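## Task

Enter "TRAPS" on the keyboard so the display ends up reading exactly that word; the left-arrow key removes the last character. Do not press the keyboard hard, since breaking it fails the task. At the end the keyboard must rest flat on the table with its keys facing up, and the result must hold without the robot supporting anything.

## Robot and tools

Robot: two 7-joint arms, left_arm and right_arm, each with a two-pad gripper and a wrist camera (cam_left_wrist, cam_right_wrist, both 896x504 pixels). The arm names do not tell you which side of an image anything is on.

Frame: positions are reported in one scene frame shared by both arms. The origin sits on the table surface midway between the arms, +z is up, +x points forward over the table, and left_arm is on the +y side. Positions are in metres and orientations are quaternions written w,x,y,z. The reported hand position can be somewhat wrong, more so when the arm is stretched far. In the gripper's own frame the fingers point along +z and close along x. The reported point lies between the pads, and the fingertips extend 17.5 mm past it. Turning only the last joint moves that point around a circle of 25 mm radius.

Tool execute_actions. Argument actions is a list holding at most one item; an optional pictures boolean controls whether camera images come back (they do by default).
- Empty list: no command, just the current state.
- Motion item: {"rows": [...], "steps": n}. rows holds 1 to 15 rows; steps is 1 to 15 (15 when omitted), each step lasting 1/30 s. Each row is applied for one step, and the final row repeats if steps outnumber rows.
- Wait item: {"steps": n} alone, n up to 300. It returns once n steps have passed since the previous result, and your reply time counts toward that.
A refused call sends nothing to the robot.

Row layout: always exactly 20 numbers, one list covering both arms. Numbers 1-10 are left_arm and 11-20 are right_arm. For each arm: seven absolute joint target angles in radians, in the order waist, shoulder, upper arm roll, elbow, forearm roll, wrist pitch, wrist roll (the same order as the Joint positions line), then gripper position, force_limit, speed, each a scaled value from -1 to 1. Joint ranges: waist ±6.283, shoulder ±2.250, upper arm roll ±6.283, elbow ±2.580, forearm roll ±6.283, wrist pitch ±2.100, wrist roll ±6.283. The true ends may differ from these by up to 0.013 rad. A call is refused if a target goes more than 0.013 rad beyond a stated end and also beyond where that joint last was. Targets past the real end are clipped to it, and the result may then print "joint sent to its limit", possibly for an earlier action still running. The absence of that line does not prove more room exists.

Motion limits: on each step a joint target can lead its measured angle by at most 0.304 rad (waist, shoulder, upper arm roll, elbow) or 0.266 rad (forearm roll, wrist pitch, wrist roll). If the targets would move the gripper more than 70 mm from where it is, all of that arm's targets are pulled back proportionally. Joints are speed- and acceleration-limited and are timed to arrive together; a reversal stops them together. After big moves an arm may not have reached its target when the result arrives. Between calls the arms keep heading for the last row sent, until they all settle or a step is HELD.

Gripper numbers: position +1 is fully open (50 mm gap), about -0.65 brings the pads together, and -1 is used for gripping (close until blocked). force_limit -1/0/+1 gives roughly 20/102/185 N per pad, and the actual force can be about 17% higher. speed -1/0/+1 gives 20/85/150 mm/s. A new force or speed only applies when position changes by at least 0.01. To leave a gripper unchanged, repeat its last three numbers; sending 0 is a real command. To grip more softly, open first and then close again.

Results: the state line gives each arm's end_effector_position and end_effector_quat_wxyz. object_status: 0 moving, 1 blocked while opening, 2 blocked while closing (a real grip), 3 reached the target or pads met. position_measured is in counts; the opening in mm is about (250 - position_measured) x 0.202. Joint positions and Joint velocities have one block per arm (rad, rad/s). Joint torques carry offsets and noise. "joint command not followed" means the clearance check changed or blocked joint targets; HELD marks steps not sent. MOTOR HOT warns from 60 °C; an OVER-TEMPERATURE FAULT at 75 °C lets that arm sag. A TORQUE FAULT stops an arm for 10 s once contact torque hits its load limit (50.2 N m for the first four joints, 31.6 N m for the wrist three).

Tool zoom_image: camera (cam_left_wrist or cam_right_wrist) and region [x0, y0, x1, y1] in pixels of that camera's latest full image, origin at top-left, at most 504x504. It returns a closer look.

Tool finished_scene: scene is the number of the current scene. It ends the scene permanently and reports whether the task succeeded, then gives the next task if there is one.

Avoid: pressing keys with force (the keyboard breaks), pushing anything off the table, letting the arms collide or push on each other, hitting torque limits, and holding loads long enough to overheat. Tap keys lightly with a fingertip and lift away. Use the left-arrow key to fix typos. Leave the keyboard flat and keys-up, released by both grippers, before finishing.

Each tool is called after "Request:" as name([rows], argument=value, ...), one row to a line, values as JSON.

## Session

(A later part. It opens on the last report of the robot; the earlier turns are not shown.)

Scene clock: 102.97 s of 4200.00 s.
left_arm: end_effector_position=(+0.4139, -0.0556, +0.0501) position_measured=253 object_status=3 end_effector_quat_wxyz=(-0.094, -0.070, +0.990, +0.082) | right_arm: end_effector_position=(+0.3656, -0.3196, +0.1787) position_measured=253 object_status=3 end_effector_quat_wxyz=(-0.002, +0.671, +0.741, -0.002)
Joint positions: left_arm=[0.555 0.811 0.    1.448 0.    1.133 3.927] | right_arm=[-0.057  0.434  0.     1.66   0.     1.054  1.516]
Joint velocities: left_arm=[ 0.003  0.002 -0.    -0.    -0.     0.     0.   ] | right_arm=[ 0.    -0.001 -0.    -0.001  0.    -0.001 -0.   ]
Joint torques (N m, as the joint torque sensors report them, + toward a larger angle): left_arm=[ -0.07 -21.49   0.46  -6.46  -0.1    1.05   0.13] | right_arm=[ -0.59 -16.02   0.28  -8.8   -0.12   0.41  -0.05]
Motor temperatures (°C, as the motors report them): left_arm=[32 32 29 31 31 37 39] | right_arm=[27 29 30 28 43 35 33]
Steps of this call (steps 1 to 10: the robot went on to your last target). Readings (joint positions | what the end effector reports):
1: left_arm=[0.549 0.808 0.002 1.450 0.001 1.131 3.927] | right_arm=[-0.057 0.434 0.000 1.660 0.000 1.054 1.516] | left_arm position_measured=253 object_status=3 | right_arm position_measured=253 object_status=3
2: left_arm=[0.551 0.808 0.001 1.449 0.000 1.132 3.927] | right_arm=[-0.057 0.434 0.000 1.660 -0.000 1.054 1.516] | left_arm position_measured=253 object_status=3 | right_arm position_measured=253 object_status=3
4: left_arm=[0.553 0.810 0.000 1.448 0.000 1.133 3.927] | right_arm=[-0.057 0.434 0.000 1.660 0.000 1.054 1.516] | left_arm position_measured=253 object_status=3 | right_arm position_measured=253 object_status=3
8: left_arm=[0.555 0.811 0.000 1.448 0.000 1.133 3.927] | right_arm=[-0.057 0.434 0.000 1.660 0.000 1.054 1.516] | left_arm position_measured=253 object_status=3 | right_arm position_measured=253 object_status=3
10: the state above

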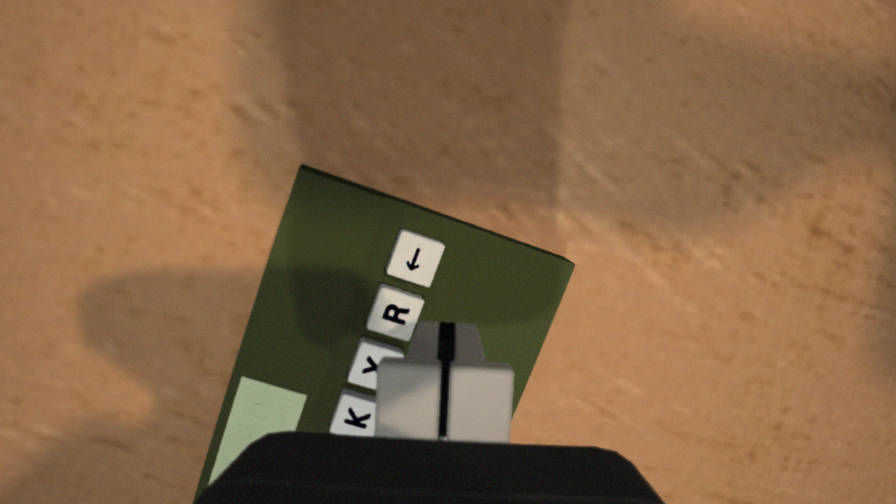

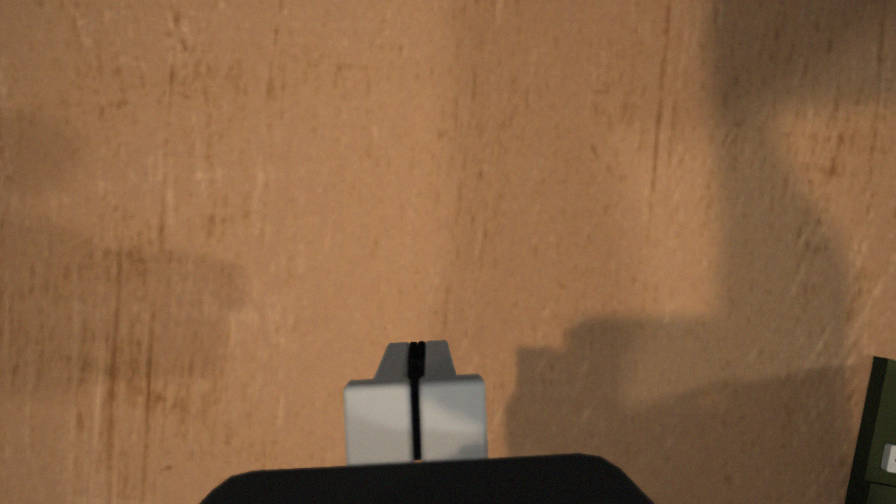

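Request:
execute_actions([
  {"rows":[[0.5471,0.8206,0,1.4260,0,1.1450,3.927,-1,0,0,-0.057,0.434,0,1.66,0,1.054,1.516,-1,0,0],[0.5471,0.8206,0,1.4260,0,1.1450,3.927,-1,0,0,-0.057,0.434,0,1.66,0,1.054,1.516,-1,0,0],[0.5471,0.8206,0,1.4260,0,1.1450,3.927,-1,0,0,-0.057,0.434,0,1.66,0,1.054,1.516,-1,0,0],[0.5471,0.8346,0,1.4317,0,1.1254,3.927,-1,0,0,-0.057,0.434,0,1.66,0,1.054,1.516,-1,0,0]],"steps":14},
])

Request:
zoom_image(camera="cam_left_wrist", region=[320, 220, 520, 400])

Scene clock: 119.70 s of 4200.00 s.
left_arm: end_effector_position=(+0.4207, -0.0557, +0.0412) position_measured=253 object_status=3 end_effector_quat_wxyz=(-0.094, -0.074, +0.989, +0.081) | right_arm: end_effector_position=(+0.3656, -0.3196, +0.1787) position_measured=253 object_status=3 end_effector_quat_wxyz=(-0.002, +0.671, +0.741, -0.002)
Joint positions: left_arm=[ 0.547  0.834 -0.     1.432 -0.     1.126  3.927] | right_arm=[-0.057  0.434  0.     1.66   0.     1.054  1.516]
Joint velocities: left_arm=[-0.001  0.006  0.     0.     0.    -0.003  0.   ] | right_arm=[-0.     0.002 -0.     0.     0.     0.001  0.   ]
Joint torques (N m, as the joint torque sensors report them, + toward a larger angle): left_arm=[ -0.14 -22.12   0.45  -6.35  -0.02   1.03  -0.02] | right_arm=[ -0.56 -16.23   0.42  -8.84  -0.17   0.45  -0.09]
Motor temperatures (°C, as the motors report them): left_arm=[32 32 29 31 31 37 39] | right_arm=[27 30 30 28 43 35 33]
Steps of this call (steps 1 to 15: the robot went on to your last target; steps 16 to 90: nothing new was sent; then 13.27 s passed at rest; steps 91 to 104: all 14 steps of this action). Readings (joint positions | what the end effector reports):
91: left_arm=[0.555 0.812 0.000 1.447 0.000 1.134 3.927] | right_arm=[-0.057 0.434 0.000 1.660 0.000 1.054 1.516] | left_arm position_measured=253 object_status=3 | right_arm position_measured=253 object_status=3
92: left_arm=[0.553 0.814 0.001 1.442 0.000 1.136 3.927] | right_arm=[-0.057 0.434 0.000 1.660 -0.000 1.054 1.516] | left_arm position_measured=253 object_status=3 | right_arm position_measured=253 object_status=3
94: left_arm=[0.550 0.819 0.000 1.433 -0.000 1.140 3.927] | right_arm=[-0.057 0.434 0.000 1.660 0.000 1.054 1.516] | left_arm position_measured=253 object_status=3 | right_arm position_measured=253 object_status=3
98: left_arm=[0.548 0.831 -0.000 1.432 -0.000 1.128 3.927] | right_arm=[-0.057 0.434 0.000 1.660 0.000 1.054 1.516] | left_arm position_measured=253 object_status=3 | right_arm position_measured=253 object_status=3
104: the state above

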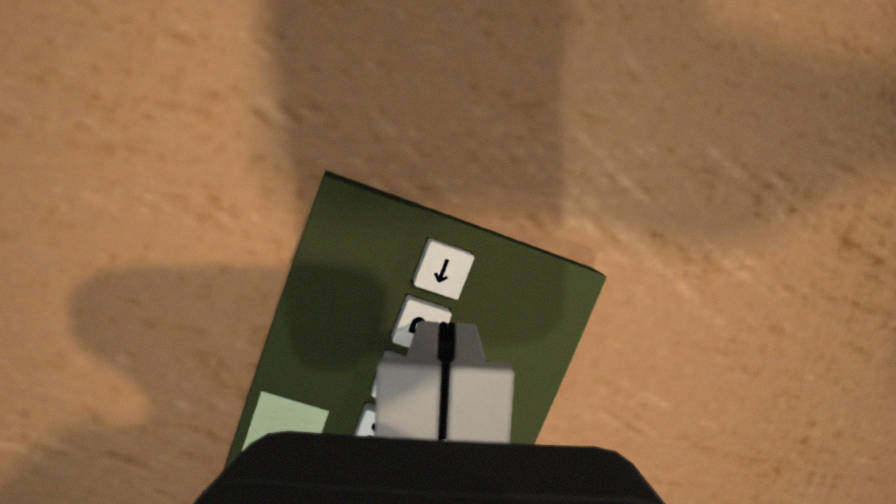

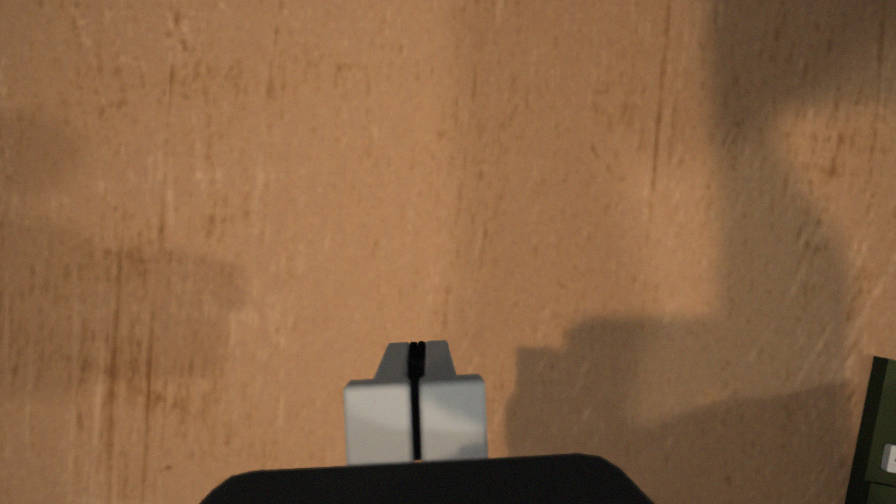

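Region (320, 220, 520, 400) of cam_left_wrist's 896x504 image, scaled by 2.520; it fills the top 454 rows of this view, and the rest is white.

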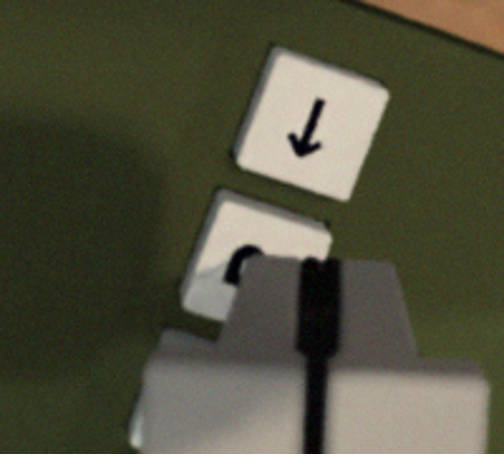

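Request:
execute_actions([
  {"rows":[[0.5471,0.8408,0,1.4342,0,1.1167,3.927,-1,0,0,-0.057,0.434,0,1.66,0,1.054,1.516,-1,0,0],[0.5471,0.8408,0,1.4342,0,1.1167,3.927,-1,0,0,-0.057,0.434,0,1.66,0,1.054,1.516,-1,0,0],[0.5471,0.8408,0,1.4342,0,1.1167,3.927,-1,0,0,-0.057,0.434,0,1.66,0,1.054,1.516,-1,0,0],[0.5471,0.8408,0,1.4342,0,1.1167,3.927,-1,0,0,-0.057,0.434,0,1.66,0,1.054,1.516,-1,0,0],[0.5471,0.8460,0,1.4363,0,1.1094,3.927,-1,0,0,-0.057,0.434,0,1.66,0,1.054,1.516,-1,0,0]],"steps":15},
], pictures=false)

Scene clock: 122.87 s of 4200.00 s.
left_arm: end_effector_position=(+0.4207, -0.0557, +0.0340) position_measured=253 object_status=3 end_effector_quat_wxyz=(-0.094, -0.074, +0.989, +0.081) | right_arm: end_effector_position=(+0.3656, -0.3196, +0.1787) position_measured=253 object_status=3 end_effector_quat_wxyz=(-0.002, +0.671, +0.741, -0.002)
Joint positions: left_arm=[0.547 0.845 0.    1.436 0.    1.11  3.927] | right_arm=[-0.057  0.434  0.     1.66   0.     1.054  1.516]
Joint velocities: left_arm=[-0.002 -0.    -0.     0.     0.    -0.001 -0.   ] | right_arm=[ 0.     0.001 -0.    -0.002 -0.     0.     0.   ]
Joint torques (N m, as the joint torque sensors report them, + toward a larger angle): left_arm=[ -0.15 -21.25   0.58  -6.15  -0.08   0.85  -0.25] | right_arm=[ -0.58 -16.24   0.47  -8.91  -0.13   0.43  -0.11]
Motor temperatures (°C, as the motors report them): left_arm=[32 32 29 31 31 37 39] | right_arm=[27 30 30 28 43 35 33]
Steps of this call (steps 1 to 15: the robot went on to your last target; steps 16 to 80: nothing new was sent; steps 81 to 95: all 15 steps of this action). Readings (joint positions | what the end effector reports):
81: left_arm=[0.547 0.835 0.000 1.432 -0.000 1.125 3.927] | right_arm=[-0.057 0.434 0.000 1.660 0.000 1.054 1.516] | left_arm position_measured=253 object_status=3 | right_arm position_measured=253 object_status=3
82: left_arm=[0.547 0.837 0.000 1.432 0.000 1.122 3.927] | right_arm=[-0.057 0.434 0.000 1.660 0.000 1.054 1.516] | left_arm position_measured=253 object_status=3 | right_arm position_measured=253 object_status=3
84: left_arm=[0.547 0.839 -0.000 1.434 -0.000 1.119 3.927] | right_arm=[-0.057 0.434 -0.000 1.660 -0.000 1.054 1.516] | left_arm position_measured=253 object_status=3 | right_arm position_measured=253 object_status=3
88: left_arm=[0.547 0.844 -0.000 1.436 0.000 1.112 3.927] | right_arm=[-0.057 0.434 0.000 1.660 0.000 1.054 1.516] | left_arm position_measured=253 object_status=3 | right_arm position_measured=253 object_status=3
95: the state above

Request:
execute_actions([
  {"rows":[[0.5471,0.8175,0,1.4247,0,1.1494,3.927,-1,0,0,-0.057,0.434,0,1.66,0,1.054,1.516,-1,0,0]],"steps":9},
], pictures=false)

Request:
execute_actions([
  {"rows":[[0.4089,0.7373,0,1.6057,0,1.0486,3.927,-1,0,0,-0.057,0.434,0,1.66,0,1.054,1.516,-1,0,0],[0.4089,0.7373,0,1.6057,0,1.0486,3.927,-1,0,0,-0.057,0.434,0,1.66,0,1.054,1.516,-1,0,0],[0.4089,0.7373,0,1.6057,0,1.0486,3.927,-1,0,0,-0.057,0.434,0,1.66,0,1.054,1.516,-1,0,0],[0.4089,0.7373,0,1.6057,0,1.0486,3.927,-1,0,0,-0.057,0.434,0,1.66,0,1.054,1.516,-1,0,0],[0.4089,0.7373,0,1.6057,0,1.0486,3.927,-1,0,0,-0.057,0.434,0,1.66,0,1.054,1.516,-1,0,0],[0.4089,0.7373,0,1.6057,0,1.0486,3.927,-1,0,0,-0.057,0.434,0,1.66,0,1.054,1.516,-1,0,0],[0.4089,0.7373,0,1.6057,0,1.0486,3.927,-1,0,0,-0.057,0.434,0,1.66,0,1.054,1.516,-1,0,0],[0.2706,0.6571,0,1.7866,0,0.9479,3.927,-1,0,0,-0.057,0.434,0,1.66,0,1.054,1.516,-1,0,0]],"steps":15},
], pictures=false)

Request:
execute_actions([
  {"steps":18},
])

Scene clock: 128.00 s of 4200.00 s.
left_arm: end_effector_position=(+0.4206, -0.0556, +0.0511) position_measured=253 object_status=3 end_effector_quat_wxyz=(-0.095, -0.074, +0.989, +0.081) | right_arm: end_effector_position=(+0.3656, -0.3196, +0.1787) position_measured=253 object_status=3 end_effector_quat_wxyz=(-0.002, +0.671, +0.741, -0.002)
Joint positions: left_arm=[0.547 0.819 0.    1.425 0.    1.148 3.927] | right_arm=[-0.057  0.434  0.     1.66  -0.     1.054  1.516]
Joint velocities: left_arm=[-0.001 -0.015 -0.    -0.004  0.     0.018  0.   ] | right_arm=[ 0.     0.001  0.    -0.    -0.    -0.    -0.   ]
Joint torques (N m, as the joint torque sensors report them, + toward a larger angle): left_arm=[ -0.06 -21.73   0.    -6.95  -0.17   0.91   0.21] | right_arm=[ -0.65 -16.27   0.46  -8.74  -0.04   0.36  -0.1 ]
Motor temperatures (°C, as the motors report them): left_arm=[32 32 29 31 31 37 39] | right_arm=[27 30 30 28 43 35 33]
Steps of this call (steps 1 to 15: the robot went on to your last target; steps 16 to 90: nothing new was sent; then 1.83 s passed at rest; steps 91 to 99: all 9 steps of this action). Readings (joint positions | what the end effector reports):
91: left_arm=[0.547 0.844 0.000 1.436 0.000 1.111 3.927] | right_arm=[-0.057 0.434 0.000 1.660 -0.000 1.054 1.516] | left_arm position_measured=253 object_status=3 | right_arm position_measured=253 object_status=3
92: left_arm=[0.547 0.838 -0.000 1.435 0.000 1.117 3.927] | right_arm=[-0.057 0.434 0.000 1.660 0.000 1.054 1.516] | left_arm position_measured=253 object_status=3 | right_arm position_measured=253 object_status=3
94: left_arm=[0.547 0.826 -0.000 1.429 -0.000 1.135 3.927] | right_arm=[-0.057 0.434 0.000 1.660 0.000 1.054 1.516] | left_arm position_measured=253 object_status=3 | right_arm position_measured=253 object_status=3
98: left_arm=[0.547 0.820 0.000 1.425 0.000 1.147 3.927] | right_arm=[-0.057 0.434 0.000 1.660 0.000 1.054 1.516] | left_arm position_measured=253 object_status=3 | right_arm position_measured=253 object_status=3
99: the state above

Scene clock: 128.50 s of 4200.00 s.
left_arm: end_effector_position=(+0.4135, +0.0716, +0.0517) position_measured=253 object_status=3 end_effector_quat_wxyz=(-0.103, -0.191, +0.974, +0.070) | right_arm: end_effector_position=(+0.3656, -0.3196, +0.1787) position_measured=253 object_status=3 end_effector_quat_wxyz=(-0.002, +0.671, +0.741, -0.002)
Joint positions: left_arm=[ 0.31   0.68  -0.002  1.735 -0.001  0.976  3.927] | right_arm=[-0.057  0.434  0.     1.66   0.     1.054  1.516]
Joint velocities: left_arm=[-0.42  -0.236 -0.01   0.587 -0.004 -0.321  0.001] | right_arm=[ 0.    -0.001 -0.     0.    -0.    -0.     0.   ]
Joint torques (N m, as the joint torque sensors report them, + toward a larger angle): left_arm=[  2.18 -18.24   1.41  -6.6    0.43   1.05   0.21] | right_arm=[ -0.48 -16.34   0.45  -8.78  -0.17   0.37  -0.03]
Motor temperatures (°C, as the motors report them): left_arm=[32 32 29 31 31 37 39] | right_arm=[27 30 30 28 43 35 33]
Steps of this call (steps 1 to 15: all 15 steps of this action). Readings (joint positions | what the end effector reports):
1: left_arm=[0.546 0.818 0.000 1.426 0.000 1.148 3.927] | right_arm=[-0.057 0.434 0.000 1.660 0.000 1.054 1.516] | left_arm position_measured=253 object_status=3 | right_arm position_measured=253 object_status=3
2: left_arm=[0.541 0.814 0.001 1.431 0.001 1.144 3.927] | right_arm=[-0.057 0.434 0.000 1.660 0.000 1.054 1.516] | left_arm position_measured=253 object_status=3 | right_arm position_measured=253 object_status=3
4: left_arm=[0.519 0.799 0.003 1.458 0.001 1.128 3.927] | right_arm=[-0.057 0.434 0.000 1.660 0.000 1.054 1.516] | left_arm position_measured=253 object_status=3 | right_arm position_measured=253 object_status=3
8: left_arm=[0.444 0.757 -0.001 1.556 -0.001 1.075 3.927] | right_arm=[-0.057 0.434 0.000 1.660 0.000 1.054 1.516] | left_arm position_measured=253 object_status=3 | right_arm position_measured=253 object_status=3
15: the state above

Scene clock: 129.10 s of 4200.00 s.
left_arm: end_effector_position=(+0.4072, +0.0901, +0.0520) position_measured=253 object_status=3 end_effector_quat_wxyz=(-0.105, -0.210, +0.970, +0.068) | right_arm: end_effector_position=(+0.3656, -0.3196, +0.1787) position_measured=253 object_status=3 end_effector_quat_wxyz=(-0.002, +0.671, +0.741, -0.002)
Joint positions: left_arm=[ 0.271  0.657 -0.     1.787 -0.     0.948  3.927] | right_arm=[-0.057  0.434  0.     1.66   0.     1.054  1.516]
Joint velocities: left_arm=[-0.002 -0.001  0.     0.    -0.    -0.    -0.001] | right_arm=[ 0.    -0.001  0.    -0.     0.     0.    -0.   ]
Joint torques (N m, as the joint torque sensors report them, + toward a larger angle): left_arm=[ -0.01 -17.98   0.16  -5.28  -0.11   0.92   0.06] | right_arm=[ -0.61 -16.25   0.4   -8.87   0.02   0.41  -0.14]
Motor temperatures (°C, as the motors report them): left_arm=[32 32 29 31 31 37 39] | right_arm=[27 30 30 28 43 35 33]
Steps of this call (steps 1 to 18: the robot went on to your last target). Readings (joint positions | what the end effector reports):
1: left_arm=[0.297 0.673 -0.002 1.753 -0.001 0.967 3.927] | right_arm=[-0.057 0.434 0.000 1.660 0.000 1.054 1.516] | left_arm position_measured=253 object_status=3 | right_arm position_measured=253 object_status=3
2: left_arm=[0.288 0.668 -0.002 1.766 -0.001 0.959 3.927] | right_arm=[-0.057 0.434 0.000 1.660 0.000 1.054 1.516] | left_arm position_measured=253 object_status=3 | right_arm position_measured=253 object_status=3
4: left_arm=[0.278 0.663 -0.002 1.781 -0.001 0.951 3.927] | right_arm=[-0.057 0.434 0.000 1.660 0.000 1.054 1.516] | left_arm position_measured=253 object_status=3 | right_arm position_measured=253 object_status=3
8: left_arm=[0.273 0.659 -0.000 1.786 -0.000 0.948 3.927] | right_arm=[-0.057 0.434 0.000 1.660 -0.000 1.054 1.516] | left_arm position_measured=253 object_status=3 | right_arm position_measured=253 object_status=3
18: the state above

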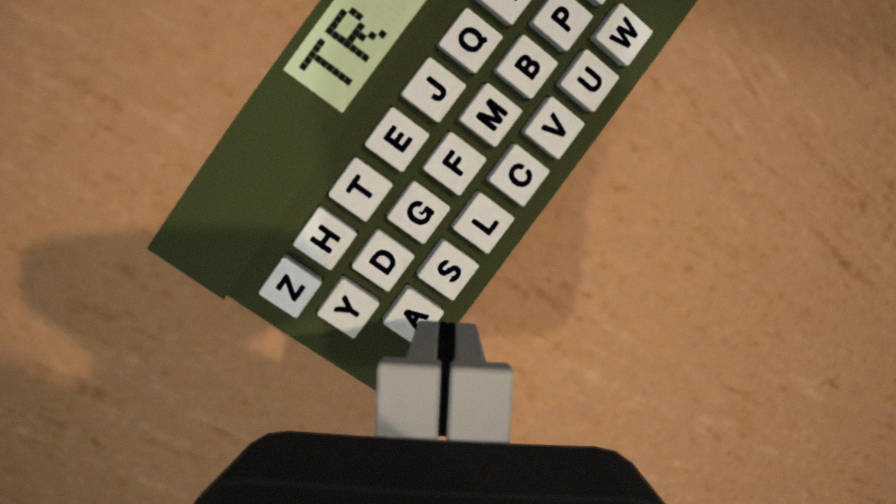

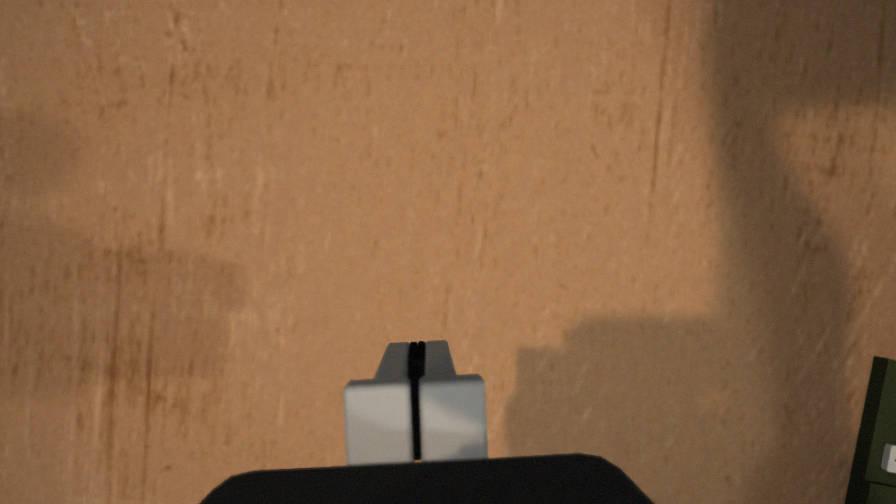

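"TR" is typed. Now I'll check alignment over A.

Request:
zoom_image(camera="cam_left_wrist", region=[330, 220, 530, 400])

Region (330, 220, 530, 400) of cam_left_wrist's 896x504 image, scaled by 2.520; it fills the top 454 rows of this view, and the rest is white.

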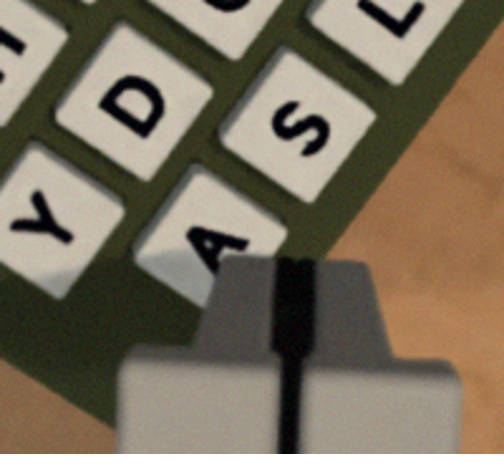

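Request:
execute_actions([
  {"rows":[[0.2706,0.6818,0,1.7949,0,0.9148,3.927,-1,0,0,-0.057,0.434,0,1.66,0,1.054,1.516,-1,0,0],[0.2706,0.6818,0,1.7949,0,0.9148,3.927,-1,0,0,-0.057,0.434,0,1.66,0,1.054,1.516,-1,0,0],[0.2706,0.6818,0,1.7949,0,0.9148,3.927,-1,0,0,-0.057,0.434,0,1.66,0,1.054,1.516,-1,0,0],[0.2706,0.6818,0,1.7949,0,0.9148,3.927,-1,0,0,-0.057,0.434,0,1.66,0,1.054,1.516,-1,0,0],[0.2706,0.6818,0,1.7949,0,0.9148,3.927,-1,0,0,-0.057,0.434,0,1.66,0,1.054,1.516,-1,0,0],[0.2706,0.6818,0,1.7949,0,0.9148,3.927,-1,0,0,-0.057,0.434,0,1.66,0,1.054,1.516,-1,0,0],[0.2706,0.6910,0,1.7980,0,0.9026,3.927,-1,0,0,-0.057,0.434,0,1.66,0,1.054,1.516,-1,0,0]],"steps":15},
])

Scene clock: 134.50 s of 4200.00 s.
left_arm: end_effector_position=(+0.4073, +0.0901, +0.0347) position_measured=253 object_status=3 end_effector_quat_wxyz=(-0.105, -0.210, +0.970, +0.067) | right_arm: end_effector_position=(+0.3656, -0.3196, +0.1787) position_measured=253 object_status=3 end_effector_quat_wxyz=(-0.002, +0.671, +0.741, -0.002)
Joint positions: left_arm=[0.271 0.69  0.    1.798 0.    0.903 3.927] | right_arm=[-0.057  0.434  0.     1.66   0.     1.054  1.516]
Joint velocities: left_arm=[-0.001  0.007 -0.     0.001 -0.    -0.007  0.001] | right_arm=[-0.    -0.004  0.     0.    -0.    -0.001 -0.   ]
Joint torques (N m, as the joint torque sensors report them, + toward a larger angle): left_arm=[ -0.22 -18.4    0.39  -4.57  -0.05   1.17   0.25] | right_arm=[ -0.48 -16.28   0.48  -8.81  -0.16   0.45  -0.11]
Motor temperatures (°C, as the motors report them): left_arm=[32 32 29 31 31 37 39] | right_arm=[27 30 30 28 43 35 33]
Steps of this call (steps 1 to 15: the robot went on to your last target; steps 16 to 90: nothing new was sent; then 1.90 s passed at rest; steps 91 to 105: all 15 steps of this action). Readings (joint positions | what the end effector reports):
91: left_arm=[0.271 0.659 0.000 1.787 -0.000 0.947 3.927] | right_arm=[-0.057 0.434 0.000 1.660 -0.000 1.054 1.516] | left_arm position_measured=253 object_status=3 | right_arm position_measured=253 object_status=3
92: left_arm=[0.271 0.664 0.000 1.788 0.000 0.941 3.927] | right_arm=[-0.057 0.434 0.000 1.660 0.000 1.054 1.516] | left_arm position_measured=253 object_status=3 | right_arm position_measured=253 object_status=3
94: left_arm=[0.271 0.674 0.000 1.792 0.000 0.926 3.927] | right_arm=[-0.057 0.434 0.000 1.660 0.000 1.054 1.516] | left_arm position_measured=253 object_status=3 | right_arm position_measured=253 object_status=3
98: left_arm=[0.271 0.683 0.000 1.795 0.000 0.913 3.927] | right_arm=[-0.057 0.434 0.000 1.660 0.000 1.054 1.516] | left_arm position_measured=253 object_status=3 | right_arm position_measured=253 object_status=3
105: the state above

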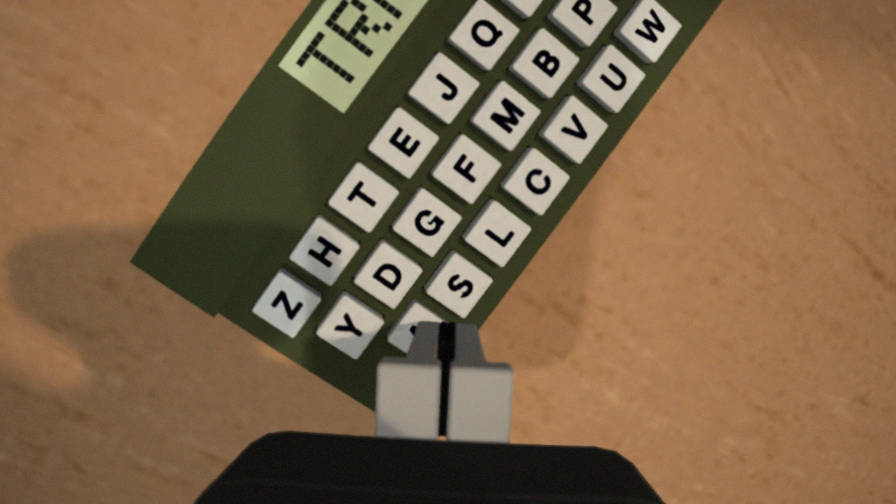

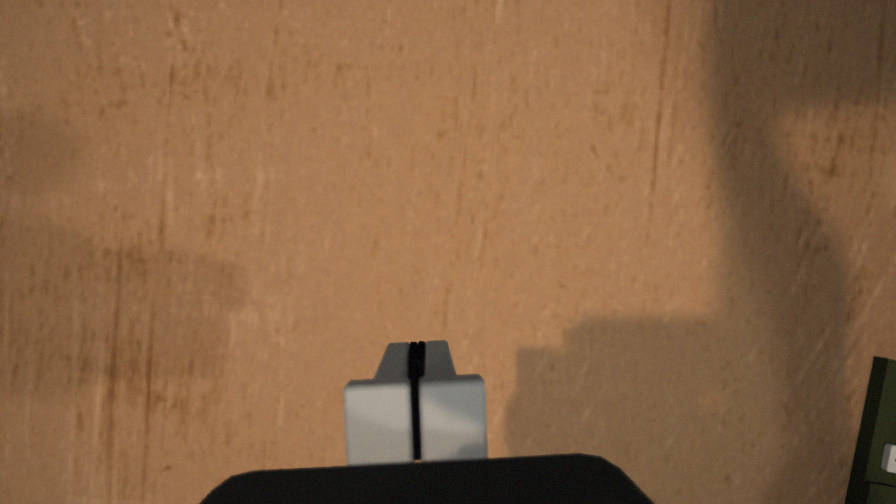

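Request:
execute_actions([
  {"rows":[[0.2706,0.6571,0,1.7866,0,0.9479,3.927,-1,0,0,-0.057,0.434,0,1.66,0,1.054,1.516,-1,0,0]],"steps":9},
])

Scene clock: 137.17 s of 4200.00 s.
left_arm: end_effector_position=(+0.4070, +0.0902, +0.0511) position_measured=253 object_status=3 end_effector_quat_wxyz=(-0.105, -0.210, +0.970, +0.068) | right_arm: end_effector_position=(+0.3656, -0.3196, +0.1787) position_measured=253 object_status=3 end_effector_quat_wxyz=(-0.002, +0.671, +0.741, -0.002)
Joint positions: left_arm=[0.271 0.659 0.    1.787 0.    0.946 3.927] | right_arm=[-0.057  0.434  0.     1.66   0.     1.054  1.516]
Joint velocities: left_arm=[ 0.001 -0.02  -0.    -0.005 -0.     0.02   0.   ] | right_arm=[-0.    -0.    -0.    -0.002  0.    -0.003 -0.   ]
Joint torques (N m, as the joint torque sensors report them, + toward a larger angle): left_arm=[  0.14 -18.     0.46  -5.52  -0.07   0.97  -0.1 ] | right_arm=[ -0.6  -16.27   0.6   -8.89  -0.1    0.35  -0.18]
Motor temperatures (°C, as the motors report them): left_arm=[32 32 29 31 31 37 39] | right_arm=[27 30 30 28 43 35 33]
Steps of this call (steps 1 to 15: the robot went on to your last target; steps 16 to 71: nothing new was sent; steps 72 to 80: all 9 steps of this action). Readings (joint positions | what the end effector reports):
72: left_arm=[0.271 0.689 0.000 1.798 0.000 0.904 3.927] | right_arm=[-0.057 0.434 0.000 1.660 -0.000 1.054 1.516] | left_arm position_measured=253 object_status=3 | right_arm position_measured=253 object_status=3
73: left_arm=[0.271 0.683 -0.000 1.796 0.000 0.910 3.927] | right_arm=[-0.057 0.434 0.000 1.660 0.000 1.054 1.516] | left_arm position_measured=253 object_status=3 | right_arm position_measured=253 object_status=3
75: left_arm=[0.271 0.668 -0.000 1.791 -0.000 0.931 3.927] | right_arm=[-0.057 0.434 0.000 1.660 0.000 1.054 1.516] | left_arm position_measured=253 object_status=3 | right_arm position_measured=253 object_status=3
79: left_arm=[0.271 0.660 0.000 1.787 0.000 0.945 3.927] | right_arm=[-0.057 0.434 0.000 1.660 0.000 1.054 1.516] | left_arm position_measured=253 object_status=3 | right_arm position_measured=253 object_status=3
80: the state above

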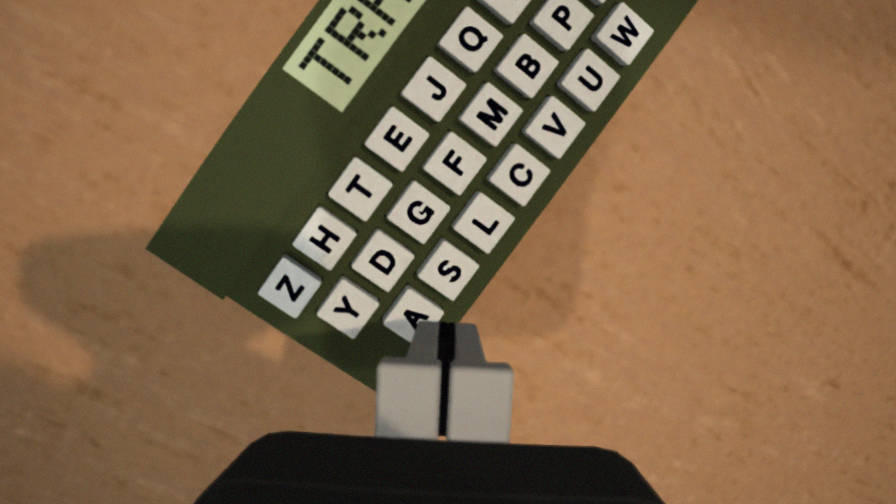

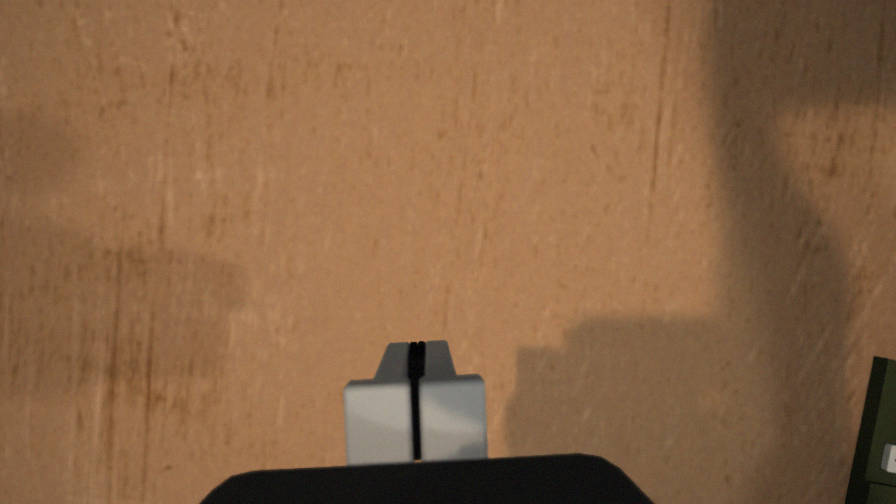

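Request:
execute_actions([
  {"rows":[[0.4717,0.7463,0,1.5850,0,1.0603,3.927,-1,0,0,-0.057,0.434,0,1.66,0,1.054,1.516,-1,0,0]],"steps":15},
], pictures=false)

Request:
execute_actions([
  {"steps":10},
])

Request:
zoom_image(camera="cam_left_wrist", region=[330, 220, 530, 400])

Scene clock: 139.10 s of 4200.00 s.
left_arm: end_effector_position=(+0.4116, -0.0046, +0.0531) position_measured=253 object_status=3 end_effector_quat_wxyz=(-0.097, -0.113, +0.986, +0.076) | right_arm: end_effector_position=(+0.3656, -0.3196, +0.1787) position_measured=253 object_status=3 end_effector_quat_wxyz=(-0.002, +0.671, +0.741, -0.002)
Joint positions: left_arm=[0.466 0.743 0.001 1.587 0.    1.059 3.927] | right_arm=[-0.057  0.434  0.     1.66   0.     1.054  1.516]
Joint velocities: left_arm=[ 0.045  0.025 -0.022 -0.027 -0.009  0.017 -0.   ] | right_arm=[ 0.     0.001  0.    -0.    -0.     0.    -0.   ]
Joint torques (N m, as the joint torque sensors report them, + toward a larger angle): left_arm=[ -0.64 -20.43   0.2   -5.94  -0.32   1.1    0.1 ] | right_arm=[ -0.55 -16.27   0.43  -8.91  -0.1    0.35  -0.08]
Motor temperatures (°C, as the motors report them): left_arm=[32 32 29 31 31 37 39] | right_arm=[27 30 30 28 43 35 33]
Steps of this call (steps 1 to 15: the robot went on to your last target; steps 16 to 43: nothing new was sent; steps 44 to 58: all 15 steps of this action). Readings (joint positions | what the end effector reports):
44: left_arm=[0.272 0.658 -0.000 1.786 -0.000 0.949 3.927] | right_arm=[-0.057 0.434 0.000 1.660 -0.000 1.054 1.516] | left_arm position_measured=253 object_status=3 | right_arm position_measured=253 object_status=3
45: left_arm=[0.279 0.661 -0.002 1.780 -0.001 0.952 3.927] | right_arm=[-0.057 0.434 0.000 1.660 -0.000 1.054 1.516] | left_arm position_measured=253 object_status=3 | right_arm position_measured=253 object_status=3
47: left_arm=[0.309 0.675 -0.003 1.753 -0.001 0.967 3.927] | right_arm=[-0.057 0.434 0.000 1.660 -0.000 1.054 1.516] | left_arm position_measured=253 object_status=3 | right_arm position_measured=253 object_status=3
51: left_arm=[0.404 0.717 -0.000 1.655 0.000 1.021 3.927] | right_arm=[-0.057 0.434 0.000 1.660 0.000 1.054 1.516] | left_arm position_measured=253 object_status=3 | right_arm position_measured=253 object_status=3
58: the state above

Scene clock: 139.43 s of 4200.00 s.
left_arm: end_effector_position=(+0.4106, -0.0059, +0.0521) position_measured=253 object_status=3 end_effector_quat_wxyz=(-0.097, -0.111, +0.986, +0.078) | right_arm: end_effector_position=(+0.3656, -0.3196, +0.1787) position_measured=253 object_status=3 end_effector_quat_wxyz=(-0.002, +0.671, +0.741, -0.002)
Joint positions: left_arm=[0.471 0.746 0.    1.585 0.    1.06  3.927] | right_arm=[-0.057  0.434  0.     1.66   0.     1.054  1.516]
Joint velocities: left_arm=[ 0.002  0.001  0.    -0.001 -0.     0.    -0.001] | right_arm=[-0.    -0.    -0.     0.002  0.     0.     0.   ]
Joint torques (N m, as the joint torque sensors report them, + toward a larger angle): left_arm=[ -0.03 -20.37   0.09  -5.91   0.     1.24   0.16] | right_arm=[ -0.59 -16.14   0.35  -8.78  -0.15   0.35  -0.09]
Motor temperatures (°C, as the motors report them): left_arm=[32 32 29 31 31 37 39] | right_arm=[27 30 30 28 43 35 33]
Steps of this call (steps 1 to 10: the robot went on to your last target). Readings (joint positions | what the end effector reports):
1: left_arm=[0.468 0.744 0.001 1.586 0.000 1.060 3.927] | right_arm=[-0.057 0.434 0.000 1.660 0.000 1.054 1.516] | left_arm position_measured=253 object_status=3 | right_arm position_measured=253 object_status=3
2: left_arm=[0.469 0.745 0.000 1.586 0.000 1.060 3.927] | right_arm=[-0.057 0.434 0.000 1.660 0.000 1.054 1.516] | left_arm position_measured=253 object_status=3 | right_arm position_measured=253 object_status=3
4: left_arm=[0.470 0.745 0.000 1.585 0.000 1.060 3.927] | right_arm=[-0.057 0.434 0.000 1.660 0.000 1.054 1.516] | left_arm position_measured=253 object_status=3 | right_arm position_measured=253 object_status=3
8: left_arm=[0.471 0.746 0.000 1.585 0.000 1.060 3.927] | right_arm=[-0.057 0.434 0.000 1.660 0.000 1.054 1.516] | left_arm position_measured=253 object_status=3 | right_arm position_measured=253 object_status=3
10: the state above

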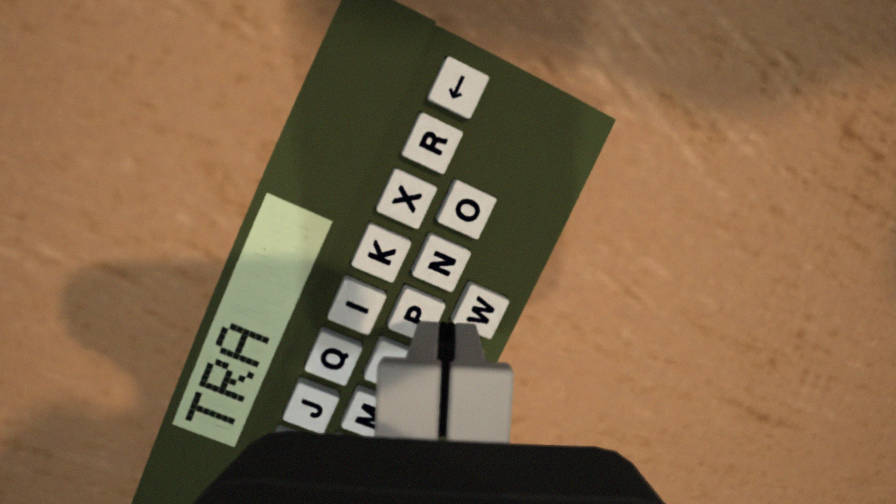

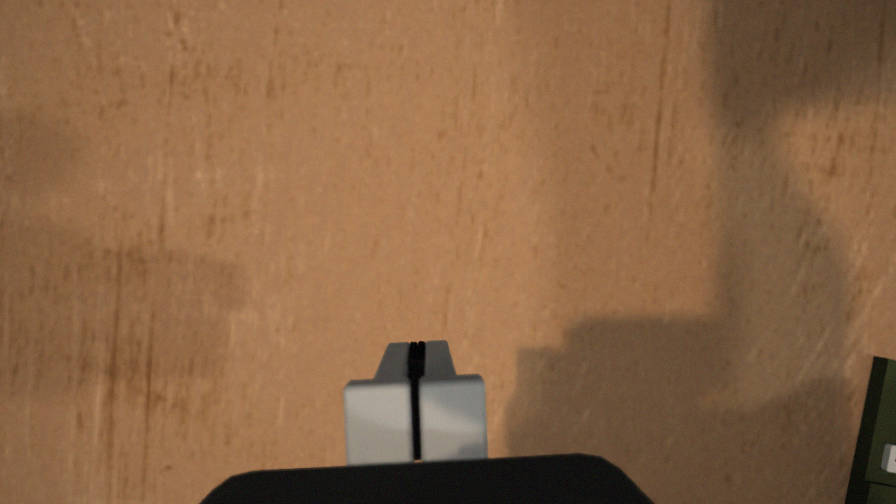

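Region (330, 220, 530, 400) of cam_left_wrist's 896x504 image, scaled by 2.520; it fills the top 454 rows of this view, and the rest is white.

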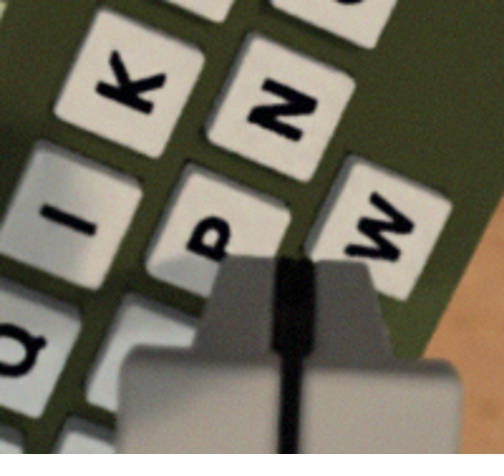

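Request:
execute_actions([
  {"rows":[[0.4717,0.7682,0,1.5931,0,1.0302,3.927,-1,0,0,-0.057,0.434,0,1.66,0,1.054,1.516,-1,0,0],[0.4717,0.7682,0,1.5931,0,1.0302,3.927,-1,0,0,-0.057,0.434,0,1.66,0,1.054,1.516,-1,0,0],[0.4717,0.7682,0,1.5931,0,1.0302,3.927,-1,0,0,-0.057,0.434,0,1.66,0,1.054,1.516,-1,0,0],[0.4717,0.7682,0,1.5931,0,1.0302,3.927,-1,0,0,-0.057,0.434,0,1.66,0,1.054,1.516,-1,0,0],[0.4717,0.7682,0,1.5931,0,1.0302,3.927,-1,0,0,-0.057,0.434,0,1.66,0,1.054,1.516,-1,0,0],[0.4717,0.7764,0,1.5961,0,1.0190,3.927,-1,0,0,-0.057,0.434,0,1.66,0,1.054,1.516,-1,0,0]],"steps":15},
])

Scene clock: 143.23 s of 4200.00 s.
left_arm: end_effector_position=(+0.4106, -0.0060, +0.0345) position_measured=253 object_status=3 end_effector_quat_wxyz=(-0.097, -0.111, +0.986, +0.078) | right_arm: end_effector_position=(+0.3656, -0.3196, +0.1787) position_measured=253 object_status=3 end_effector_quat_wxyz=(-0.002, +0.671, +0.741, -0.002)
Joint positions: left_arm=[0.472 0.776 0.    1.596 0.    1.02  3.927] | right_arm=[-0.057  0.434  0.     1.66   0.     1.054  1.516]
Joint velocities: left_arm=[ 0.     0.003  0.     0.001  0.    -0.003 -0.001] | right_arm=[ 0.    -0.003  0.    -0.001  0.    -0.    -0.   ]
Joint torques (N m, as the joint torque sensors report them, + toward a larger angle): left_arm=[ -0.34 -20.35   0.35  -5.8   -0.06   1.23   0.06] | right_arm=[ -0.54 -16.42   0.37  -8.84  -0.08   0.38  -0.1 ]
Motor temperatures (°C, as the motors report them): left_arm=[32 32 29 31 31 37 39] | right_arm=[27 30 30 28 43 35 33]
Steps of this call (steps 1 to 15: the robot went on to your last target; steps 16 to 90: nothing new was sent; then 0.30 s passed at rest; steps 91 to 105: all 15 steps of this action). Readings (joint positions | what the end effector reports):
91: left_arm=[0.472 0.748 0.000 1.585 -0.000 1.059 3.927] | right_arm=[-0.057 0.434 0.000 1.660 0.000 1.054 1.516] | left_arm position_measured=253 object_status=3 | right_arm position_measured=253 object_status=3
92: left_arm=[0.472 0.753 0.000 1.586 0.000 1.053 3.927] | right_arm=[-0.057 0.434 0.000 1.660 0.000 1.054 1.516] | left_arm position_measured=253 object_status=3 | right_arm position_measured=253 object_status=3
94: left_arm=[0.472 0.762 0.000 1.590 0.000 1.040 3.927] | right_arm=[-0.057 0.434 0.000 1.660 0.000 1.054 1.516] | left_arm position_measured=253 object_status=3 | right_arm position_measured=253 object_status=3
98: left_arm=[0.472 0.771 -0.000 1.594 0.000 1.026 3.927] | right_arm=[-0.057 0.434 0.000 1.660 -0.000 1.054 1.516] | left_arm position_measured=253 object_status=3 | right_arm position_measured=253 object_status=3
105: the state above

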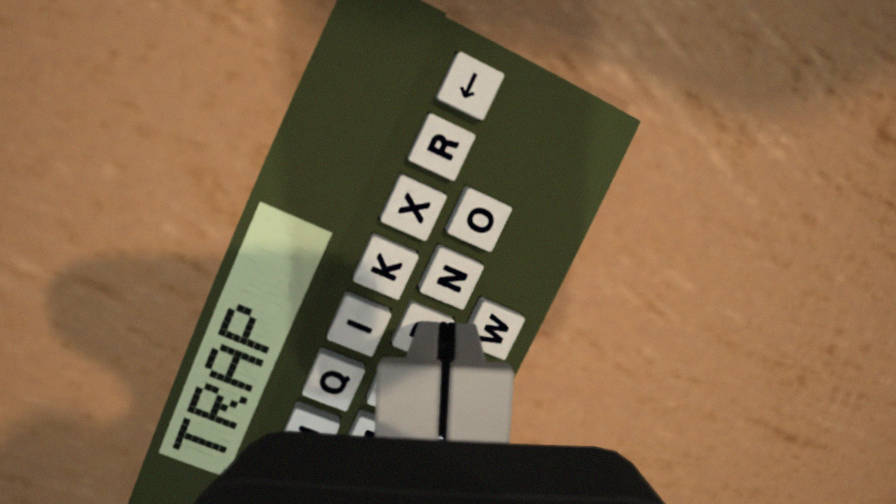

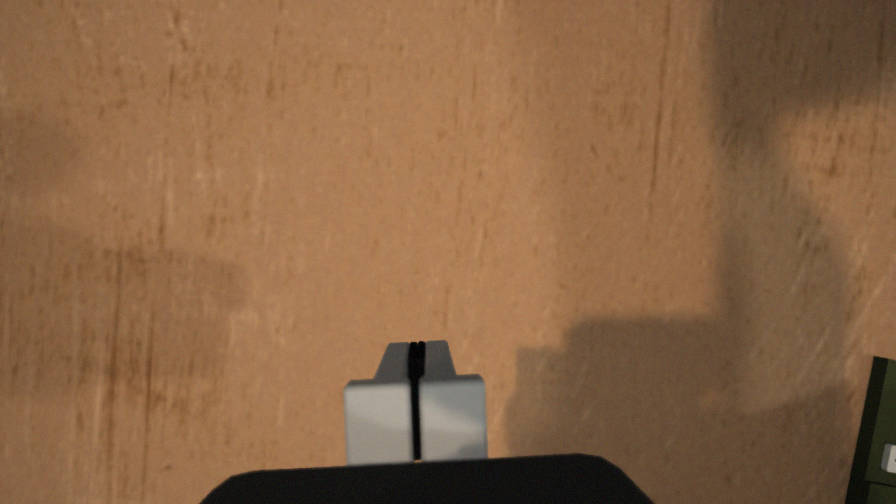

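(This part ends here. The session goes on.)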